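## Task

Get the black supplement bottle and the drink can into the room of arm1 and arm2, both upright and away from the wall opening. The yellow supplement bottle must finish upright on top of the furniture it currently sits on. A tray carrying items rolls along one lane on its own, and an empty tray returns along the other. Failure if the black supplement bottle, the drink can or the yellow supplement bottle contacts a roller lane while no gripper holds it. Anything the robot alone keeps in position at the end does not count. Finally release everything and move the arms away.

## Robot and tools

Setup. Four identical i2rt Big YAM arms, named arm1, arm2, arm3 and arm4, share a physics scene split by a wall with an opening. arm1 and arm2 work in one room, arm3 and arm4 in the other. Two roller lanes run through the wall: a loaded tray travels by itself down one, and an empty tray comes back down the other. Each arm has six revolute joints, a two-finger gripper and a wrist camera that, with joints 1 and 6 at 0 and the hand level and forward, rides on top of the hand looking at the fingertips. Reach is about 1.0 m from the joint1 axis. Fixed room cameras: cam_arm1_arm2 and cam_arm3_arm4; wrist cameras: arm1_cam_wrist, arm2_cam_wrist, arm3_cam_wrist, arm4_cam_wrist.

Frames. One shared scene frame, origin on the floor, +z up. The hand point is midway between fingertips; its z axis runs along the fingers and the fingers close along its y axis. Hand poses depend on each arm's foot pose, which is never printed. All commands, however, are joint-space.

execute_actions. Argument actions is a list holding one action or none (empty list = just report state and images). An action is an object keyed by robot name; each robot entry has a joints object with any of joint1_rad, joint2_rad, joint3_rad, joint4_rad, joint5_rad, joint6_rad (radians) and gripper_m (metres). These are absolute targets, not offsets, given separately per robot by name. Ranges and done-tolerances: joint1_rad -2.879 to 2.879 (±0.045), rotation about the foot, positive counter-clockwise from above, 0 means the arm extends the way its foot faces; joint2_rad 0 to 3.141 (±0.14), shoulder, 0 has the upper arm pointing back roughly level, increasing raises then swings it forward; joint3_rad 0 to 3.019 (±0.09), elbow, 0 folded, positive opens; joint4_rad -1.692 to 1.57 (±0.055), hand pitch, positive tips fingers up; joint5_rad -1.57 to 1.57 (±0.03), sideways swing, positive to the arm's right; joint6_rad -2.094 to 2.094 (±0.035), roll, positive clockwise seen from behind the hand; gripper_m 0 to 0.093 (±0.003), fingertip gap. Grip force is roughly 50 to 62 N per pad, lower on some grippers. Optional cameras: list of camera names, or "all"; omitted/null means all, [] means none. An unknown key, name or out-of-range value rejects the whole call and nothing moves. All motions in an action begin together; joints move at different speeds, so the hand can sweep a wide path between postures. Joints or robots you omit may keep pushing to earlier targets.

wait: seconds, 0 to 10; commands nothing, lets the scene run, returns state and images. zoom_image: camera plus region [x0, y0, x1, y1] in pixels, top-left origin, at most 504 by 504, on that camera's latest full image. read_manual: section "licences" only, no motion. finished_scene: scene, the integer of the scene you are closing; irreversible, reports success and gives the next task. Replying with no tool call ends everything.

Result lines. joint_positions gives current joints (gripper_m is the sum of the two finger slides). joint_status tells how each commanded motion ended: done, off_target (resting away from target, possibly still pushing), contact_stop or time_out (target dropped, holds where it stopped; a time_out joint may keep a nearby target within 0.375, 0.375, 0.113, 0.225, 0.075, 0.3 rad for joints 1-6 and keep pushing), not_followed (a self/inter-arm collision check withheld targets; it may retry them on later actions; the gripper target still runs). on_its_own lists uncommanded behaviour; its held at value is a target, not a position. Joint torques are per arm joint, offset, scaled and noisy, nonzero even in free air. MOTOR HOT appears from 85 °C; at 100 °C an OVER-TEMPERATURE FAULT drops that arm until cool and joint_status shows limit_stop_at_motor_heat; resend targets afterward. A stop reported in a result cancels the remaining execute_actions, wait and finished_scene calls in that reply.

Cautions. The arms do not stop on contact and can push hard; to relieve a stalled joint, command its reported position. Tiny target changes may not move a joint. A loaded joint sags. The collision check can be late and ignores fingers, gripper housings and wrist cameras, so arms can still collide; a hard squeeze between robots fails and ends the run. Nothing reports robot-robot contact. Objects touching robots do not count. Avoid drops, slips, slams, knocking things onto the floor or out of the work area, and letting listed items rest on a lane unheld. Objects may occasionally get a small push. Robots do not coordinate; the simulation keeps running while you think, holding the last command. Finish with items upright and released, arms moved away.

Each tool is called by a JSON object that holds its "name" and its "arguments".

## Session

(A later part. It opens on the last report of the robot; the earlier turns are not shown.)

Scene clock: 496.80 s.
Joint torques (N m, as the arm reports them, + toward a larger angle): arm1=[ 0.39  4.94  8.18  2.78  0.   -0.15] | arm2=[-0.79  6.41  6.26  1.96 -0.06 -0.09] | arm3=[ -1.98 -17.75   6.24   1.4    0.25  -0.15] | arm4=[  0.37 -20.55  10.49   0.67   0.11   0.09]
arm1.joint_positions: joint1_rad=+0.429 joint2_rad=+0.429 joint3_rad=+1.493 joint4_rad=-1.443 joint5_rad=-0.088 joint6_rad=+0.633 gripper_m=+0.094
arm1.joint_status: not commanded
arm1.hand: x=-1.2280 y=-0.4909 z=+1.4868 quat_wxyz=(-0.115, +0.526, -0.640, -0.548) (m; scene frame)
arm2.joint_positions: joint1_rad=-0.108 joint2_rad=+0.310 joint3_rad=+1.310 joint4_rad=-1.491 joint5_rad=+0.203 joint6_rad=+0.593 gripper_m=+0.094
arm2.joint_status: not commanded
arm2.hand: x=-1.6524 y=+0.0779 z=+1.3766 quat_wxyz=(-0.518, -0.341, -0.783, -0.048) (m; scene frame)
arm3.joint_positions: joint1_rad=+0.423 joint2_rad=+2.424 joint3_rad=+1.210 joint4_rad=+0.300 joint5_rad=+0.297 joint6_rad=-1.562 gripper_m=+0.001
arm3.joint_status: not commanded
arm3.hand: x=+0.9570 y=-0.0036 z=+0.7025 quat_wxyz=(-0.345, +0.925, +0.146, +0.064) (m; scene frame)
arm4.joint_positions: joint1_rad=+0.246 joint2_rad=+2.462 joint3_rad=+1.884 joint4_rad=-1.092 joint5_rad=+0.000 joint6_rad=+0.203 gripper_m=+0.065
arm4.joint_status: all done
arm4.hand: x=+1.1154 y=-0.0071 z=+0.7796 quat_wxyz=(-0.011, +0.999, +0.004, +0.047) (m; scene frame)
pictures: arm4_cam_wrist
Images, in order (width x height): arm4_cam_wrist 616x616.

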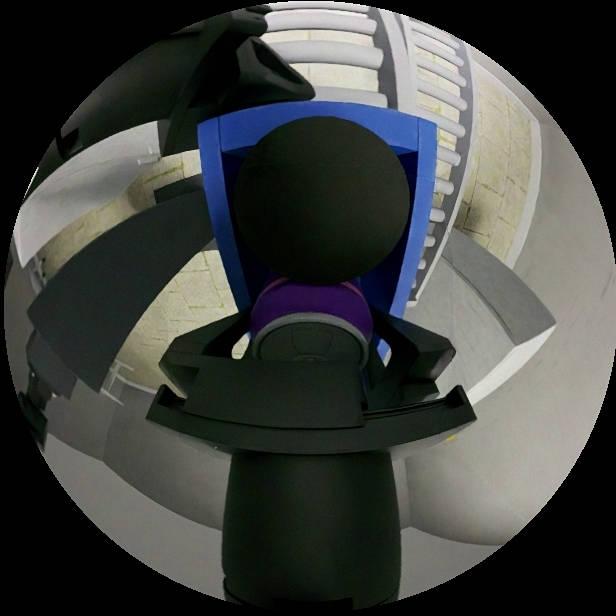

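{"name": "execute_actions", "arguments": {"actions": [{"arm4": {"joints": {"gripper_m": 0.078}}}], "cameras": ["arm4_cam_wrist"]}}

{"name": "execute_actions", "arguments": {"actions": [{"arm4": {"joints": {"joint2_rad": 2.22, "joint3_rad": 1.90, "joint4_rad": -1.35}}}], "cameras": ["arm4_cam_wrist", "cam_arm3_arm4"]}}

Scene clock: 503.10 s.
Joint torques (N m, as the arm reports them, + toward a larger angle): arm1=[ 0.29  5.04  8.16  2.76 -0.01 -0.15] | arm2=[-0.6   7.35  6.56  1.6   0.04 -0.09] | arm3=[ -2.37 -16.72   6.22   1.46   0.26  -0.13] | arm4=[  0.34 -20.49   9.89   0.64  -0.16   0.07]
arm1.joint_positions: joint1_rad=+0.429 joint2_rad=+0.429 joint3_rad=+1.493 joint4_rad=-1.443 joint5_rad=-0.088 joint6_rad=+0.633 gripper_m=+0.094
arm1.joint_status: not commanded
arm1.hand: x=-1.2280 y=-0.4909 z=+1.4868 quat_wxyz=(-0.115, +0.526, -0.640, -0.548) (m; scene frame)
arm2.joint_positions: joint1_rad=-0.108 joint2_rad=+0.310 joint3_rad=+1.310 joint4_rad=-1.491 joint5_rad=+0.203 joint6_rad=+0.593 gripper_m=+0.094
arm2.joint_status: not commanded
arm2.hand: x=-1.6524 y=+0.0779 z=+1.3766 quat_wxyz=(-0.518, -0.341, -0.783, -0.048) (m; scene frame)
arm3.joint_positions: joint1_rad=+0.423 joint2_rad=+2.424 joint3_rad=+1.210 joint4_rad=+0.300 joint5_rad=+0.297 joint6_rad=-1.562 gripper_m=+0.001
arm3.joint_status: not commanded
arm3.hand: x=+0.9569 y=-0.0036 z=+0.7025 quat_wxyz=(-0.345, +0.925, +0.146, +0.064) (m; scene frame)
arm4.joint_positions: joint1_rad=+0.245 joint2_rad=+2.462 joint3_rad=+1.894 joint4_rad=-1.092 joint5_rad=+0.005 joint6_rad=+0.203 gripper_m=+0.078
arm4.joint_status: all done
arm4.hand: x=+1.1103 y=-0.0065 z=+0.7828 quat_wxyz=(-0.013, +0.999, +0.004, +0.041) (m; scene frame)
pictures: arm4_cam_wrist
Images, in order (width x height): arm4_cam_wrist 616x616.

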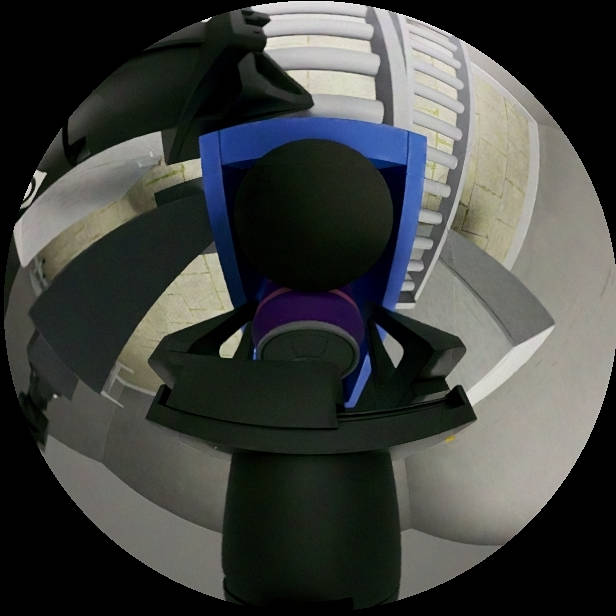

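Scene clock: 504.47 s.
Joint torques (N m, as the arm reports them, + toward a larger angle): arm1=[ 0.35  4.98  8.2   2.8  -0.01 -0.15] | arm2=[-0.57  7.16  6.18  1.65 -0.02 -0.05] | arm3=[ -1.55 -17.7    6.14   1.53   0.28  -0.1 ] | arm4=[  0.7  -20.18   8.53  -0.22  -0.02   0.02]
arm1.joint_positions: joint1_rad=+0.429 joint2_rad=+0.429 joint3_rad=+1.493 joint4_rad=-1.443 joint5_rad=-0.088 joint6_rad=+0.633 gripper_m=+0.094
arm1.joint_status: not commanded
arm1.hand: x=-1.2280 y=-0.4909 z=+1.4868 quat_wxyz=(-0.115, +0.526, -0.640, -0.548) (m; scene frame)
arm2.joint_positions: joint1_rad=-0.108 joint2_rad=+0.310 joint3_rad=+1.310 joint4_rad=-1.491 joint5_rad=+0.203 joint6_rad=+0.593 gripper_m=+0.094
arm2.joint_status: not commanded
arm2.hand: x=-1.6524 y=+0.0779 z=+1.3766 quat_wxyz=(-0.518, -0.341, -0.783, -0.048) (m; scene frame)
arm3.joint_positions: joint1_rad=+0.423 joint2_rad=+2.424 joint3_rad=+1.210 joint4_rad=+0.300 joint5_rad=+0.297 joint6_rad=-1.562 gripper_m=+0.001
arm3.joint_status: not commanded
arm3.hand: x=+0.9569 y=-0.0036 z=+0.7025 quat_wxyz=(-0.345, +0.925, +0.146, +0.064) (m; scene frame)
arm4.joint_positions: joint1_rad=+0.246 joint2_rad=+2.210 joint3_rad=+1.889 joint4_rad=-1.336 joint5_rad=+0.002 joint6_rad=+0.203 gripper_m=+0.078
arm4.joint_status: all done
arm4.hand: x=+1.1265 y=-0.0042 z=+0.9455 quat_wxyz=(-0.011, +0.999, +0.004, +0.041) (m; scene frame)
pictures: arm4_cam_wrist, cam_arm3_arm4
Images, in order (width x height): arm4_cam_wrist 616x616, cam_arm3_arm4 504x504.

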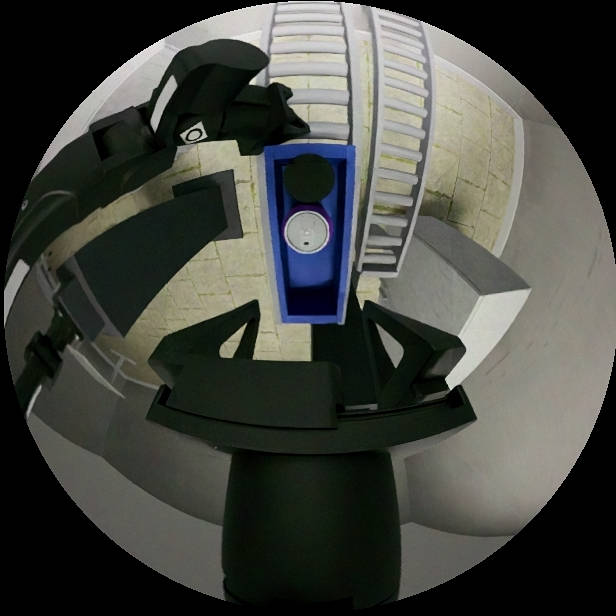

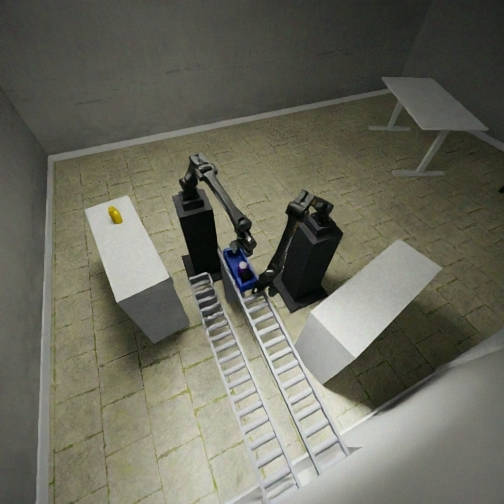

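Both standing. Releasing the tray.

{"name": "execute_actions", "arguments": {"actions": [{"arm3": {"joints": {"joint1_rad": 0.75, "joint2_rad": 1.9, "joint4_rad": -0.55, "joint5_rad": 0}}, "arm4": {"joints": {"joint1_rad": 0.0, "joint2_rad": 1.85, "joint3_rad": 1.6, "joint4_rad": -1.3}}}], "cameras": ["arm4_cam_wrist", "cam_arm3_arm4"]}}

{"name": "wait", "arguments": {"seconds": 8}}

Scene clock: 511.60 s.
Joint torques (N m, as the arm reports them, + toward a larger angle): arm1=[ 0.44  5.02  8.16  2.76 -0.01 -0.15] | arm2=[-0.59  6.32  6.41  1.71  0.01 -0.08] | arm3=[  0.02 -15.26   9.09   0.17   0.05  -0.09] | arm4=[  0.09 -13.78   8.4    1.17   0.02   0.02]
arm1.joint_positions: joint1_rad=+0.429 joint2_rad=+0.429 joint3_rad=+1.493 joint4_rad=-1.443 joint5_rad=-0.088 joint6_rad=+0.633 gripper_m=+0.094
arm1.joint_status: not commanded
arm1.hand: x=-1.2280 y=-0.4909 z=+1.4868 quat_wxyz=(-0.115, +0.526, -0.640, -0.548) (m; scene frame)
arm2.joint_positions: joint1_rad=-0.108 joint2_rad=+0.310 joint3_rad=+1.310 joint4_rad=-1.491 joint5_rad=+0.203 joint6_rad=+0.593 gripper_m=+0.094
arm2.joint_status: not commanded
arm2.hand: x=-1.6524 y=+0.0779 z=+1.3766 quat_wxyz=(-0.518, -0.341, -0.783, -0.048) (m; scene frame)
arm3.joint_positions: joint1_rad=+0.743 joint2_rad=+1.888 joint3_rad=+1.216 joint4_rad=-0.541 joint5_rad=-0.001 joint6_rad=-1.562 gripper_m=+0.001
arm3.joint_status: all done
arm3.hand: x=+0.7736 y=-0.1672 z=+0.9226 quat_wxyz=(-0.169, +0.917, +0.355, -0.069) (m; scene frame)
arm4.joint_positions: joint1_rad=+0.006 joint2_rad=+1.837 joint3_rad=+1.600 joint4_rad=-1.310 joint5_rad=+0.001 joint6_rad=+0.205 gripper_m=+0.078
arm4.joint_status: all done
arm4.hand: x=+1.1923 y=+0.1464 z=+1.0598 quat_wxyz=(+0.000, +0.993, -0.117, -0.013) (m; scene frame)
pictures: arm4_cam_wrist, cam_arm3_arm4
Images, in order (width x height): arm4_cam_wrist 616x616, cam_arm3_arm4 504x504.

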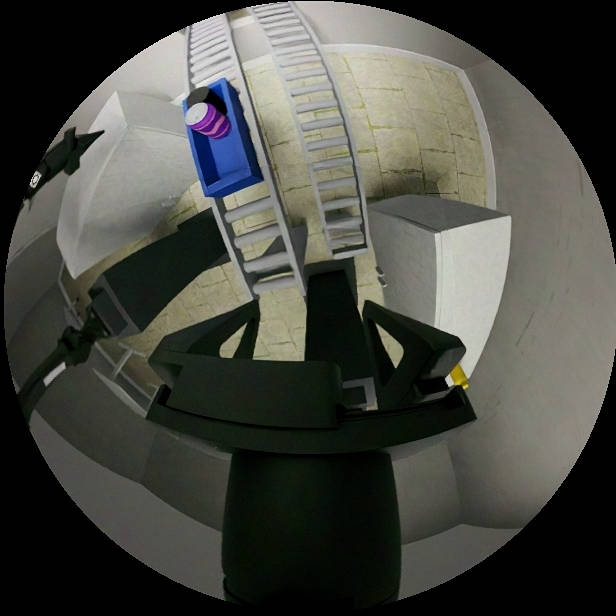

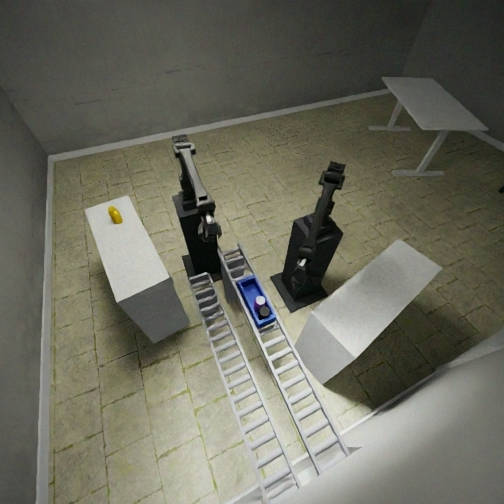

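Scene clock: 519.60 s.
Joint torques (N m, as the arm reports them, + toward a larger angle): arm1=[ 0.31  4.95  8.22  2.74 -0.01 -0.15] | arm2=[-0.4   6.17  6.41  1.51  0.01 -0.07] | arm3=[ -0.46 -15.07   9.19   0.28  -0.01  -0.12] | arm4=[ -0.5  -14.99   8.06   0.91   0.03   0.03]
arm1.joint_positions: joint1_rad=+0.429 joint2_rad=+0.429 joint3_rad=+1.493 joint4_rad=-1.443 joint5_rad=-0.088 joint6_rad=+0.633 gripper_m=+0.094
arm1.joint_status: not commanded
arm1.hand: x=-1.2280 y=-0.4909 z=+1.4868 quat_wxyz=(-0.115, +0.526, -0.640, -0.548) (m; scene frame)
arm2.joint_positions: joint1_rad=-0.108 joint2_rad=+0.310 joint3_rad=+1.310 joint4_rad=-1.491 joint5_rad=+0.203 joint6_rad=+0.593 gripper_m=+0.094
arm2.joint_status: not commanded
arm2.hand: x=-1.6524 y=+0.0779 z=+1.3766 quat_wxyz=(-0.518, -0.341, -0.783, -0.048) (m; scene frame)
arm3.joint_positions: joint1_rad=+0.743 joint2_rad=+1.888 joint3_rad=+1.216 joint4_rad=-0.541 joint5_rad=-0.001 joint6_rad=-1.562 gripper_m=+0.001
arm3.joint_status: all done
arm3.hand: x=+0.7736 y=-0.1672 z=+0.9226 quat_wxyz=(-0.169, +0.917, +0.355, -0.069) (m; scene frame)
arm4.joint_positions: joint1_rad=+0.006 joint2_rad=+1.837 joint3_rad=+1.600 joint4_rad=-1.310 joint5_rad=+0.001 joint6_rad=+0.205 gripper_m=+0.078
arm4.joint_status: all done
arm4.hand: x=+1.1923 y=+0.1464 z=+1.0598 quat_wxyz=(+0.000, +0.993, -0.117, -0.013) (m; scene frame)
wait: 8.00 s; at rest by 0.27 s
pictures: arm1_cam_wrist, arm2_cam_wrist, arm3_cam_wrist, arm4_cam_wrist, cam_arm1_arm2, cam_arm3_arm4
Images, in order (width x height): arm1_cam_wrist 616x616, arm2_cam_wrist 616x616, arm3_cam_wrist 616x616, arm4_cam_wrist 616x616, cam_arm1_arm2 504x504, cam_arm3_arm4 504x504.

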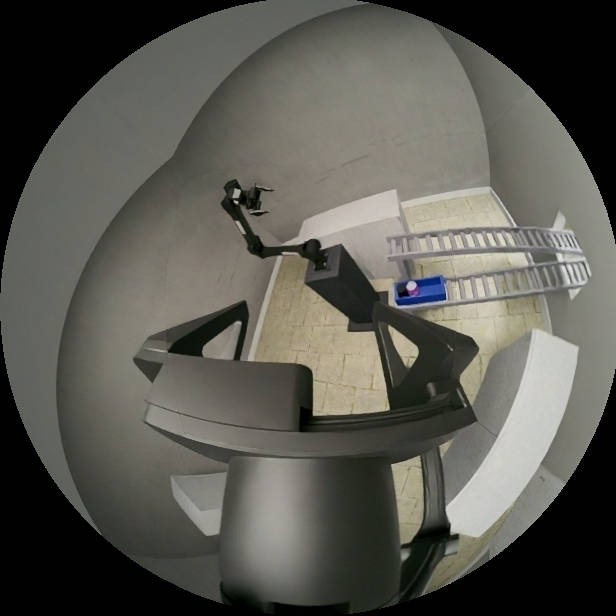

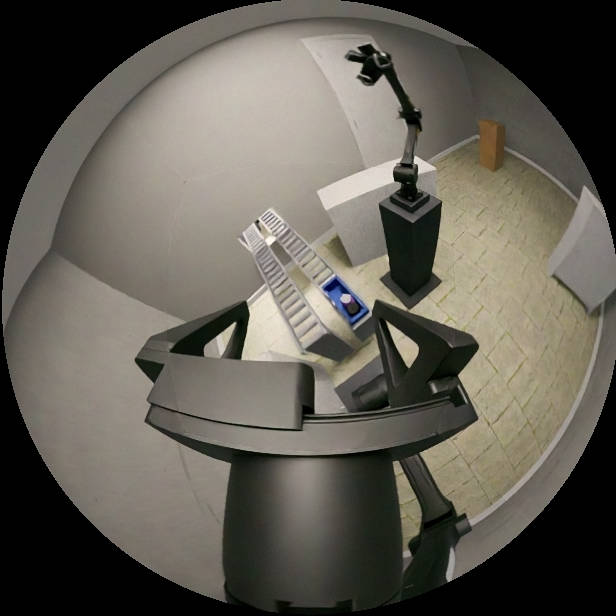

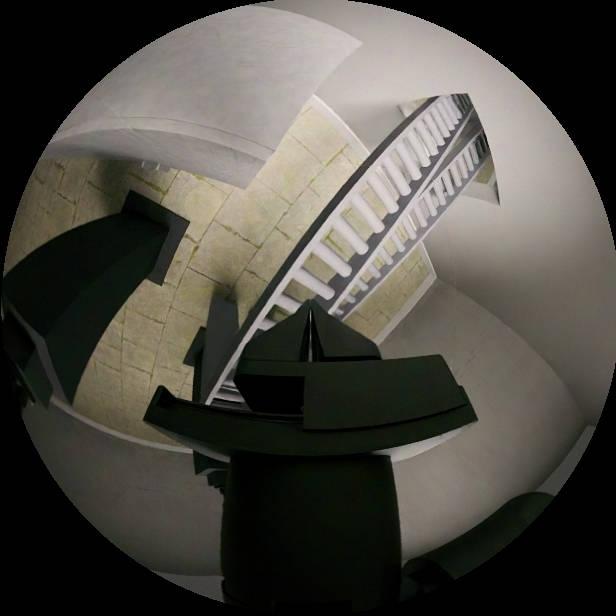

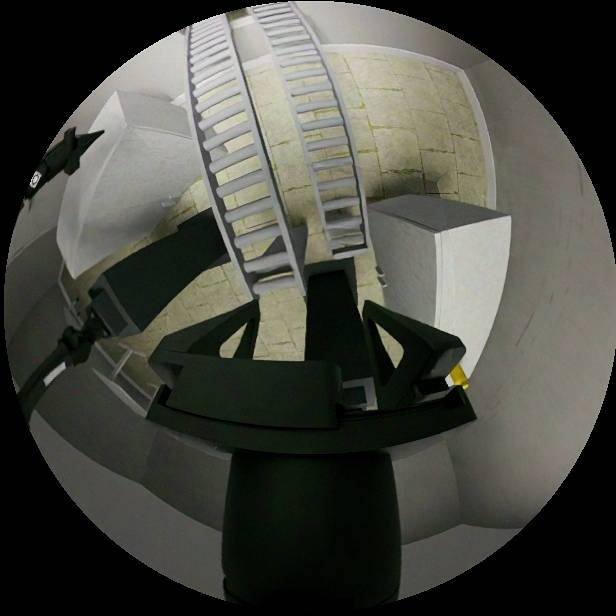

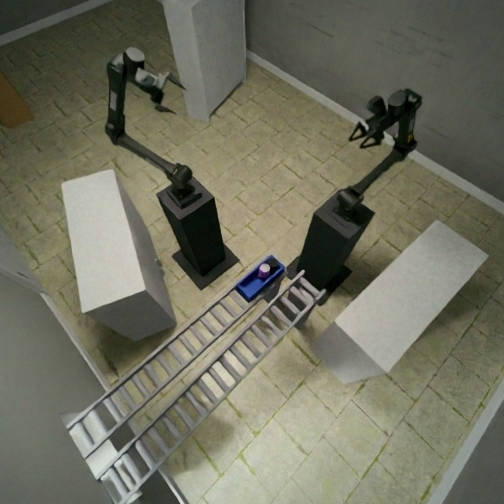

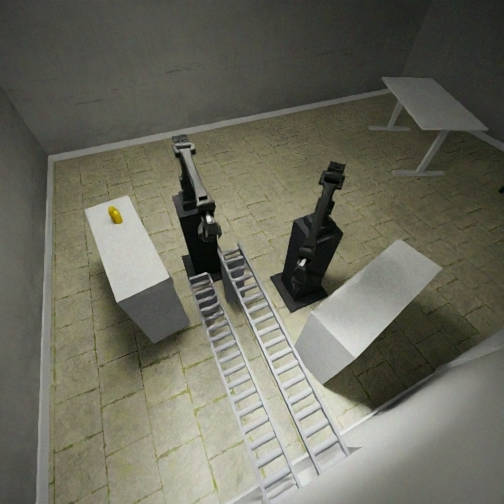

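{"name": "zoom_image", "arguments": {"camera": "cam_arm1_arm2", "region": [220, 240, 300, 310]}}

{"name": "zoom_image", "arguments": {"camera": "cam_arm3_arm4", "region": [80, 185, 160, 255]}}

{"name": "zoom_image", "arguments": {"camera": "arm1_cam_wrist", "region": [380, 260, 460, 320]}}

Region (220, 240, 300, 310) of cam_arm1_arm2's 504x504 image, scaled by 6.300, with more detail than that image has; it fills the top 441 rows of this view, and the rest is white.

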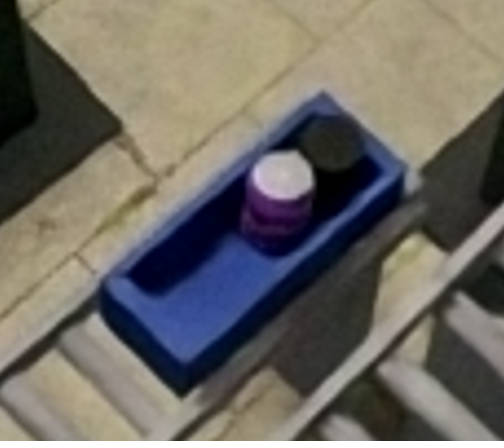

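Region (80, 185, 160, 255) of cam_arm3_arm4's 504x504 image, scaled by 6.300, with more detail than that image has; it fills the top 441 rows of this view, and the rest is white.

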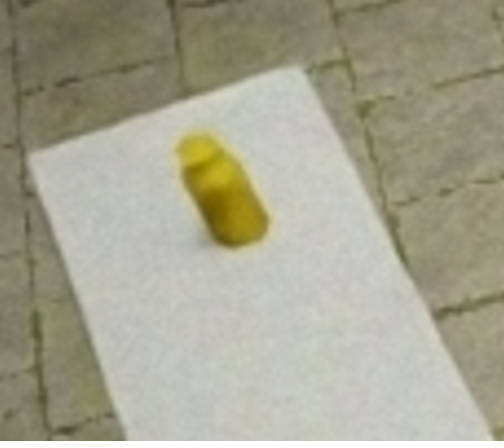

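Region (380, 260, 460, 320) of arm1_cam_wrist's 616x616 image, scaled by 6.300, with more detail than that image has; it fills the top 378 rows of this view, and the rest is white.

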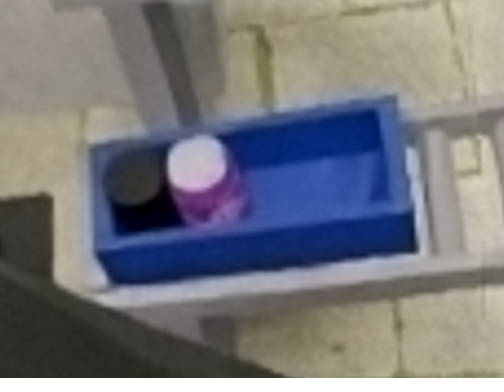

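The bottle and the can are standing in the tray at the end of the lane, and the yellow bottle is still standing on its cabinet.

{"name": "finished_scene", "arguments": {"scene": 2}}

The scene is finished: the task was done.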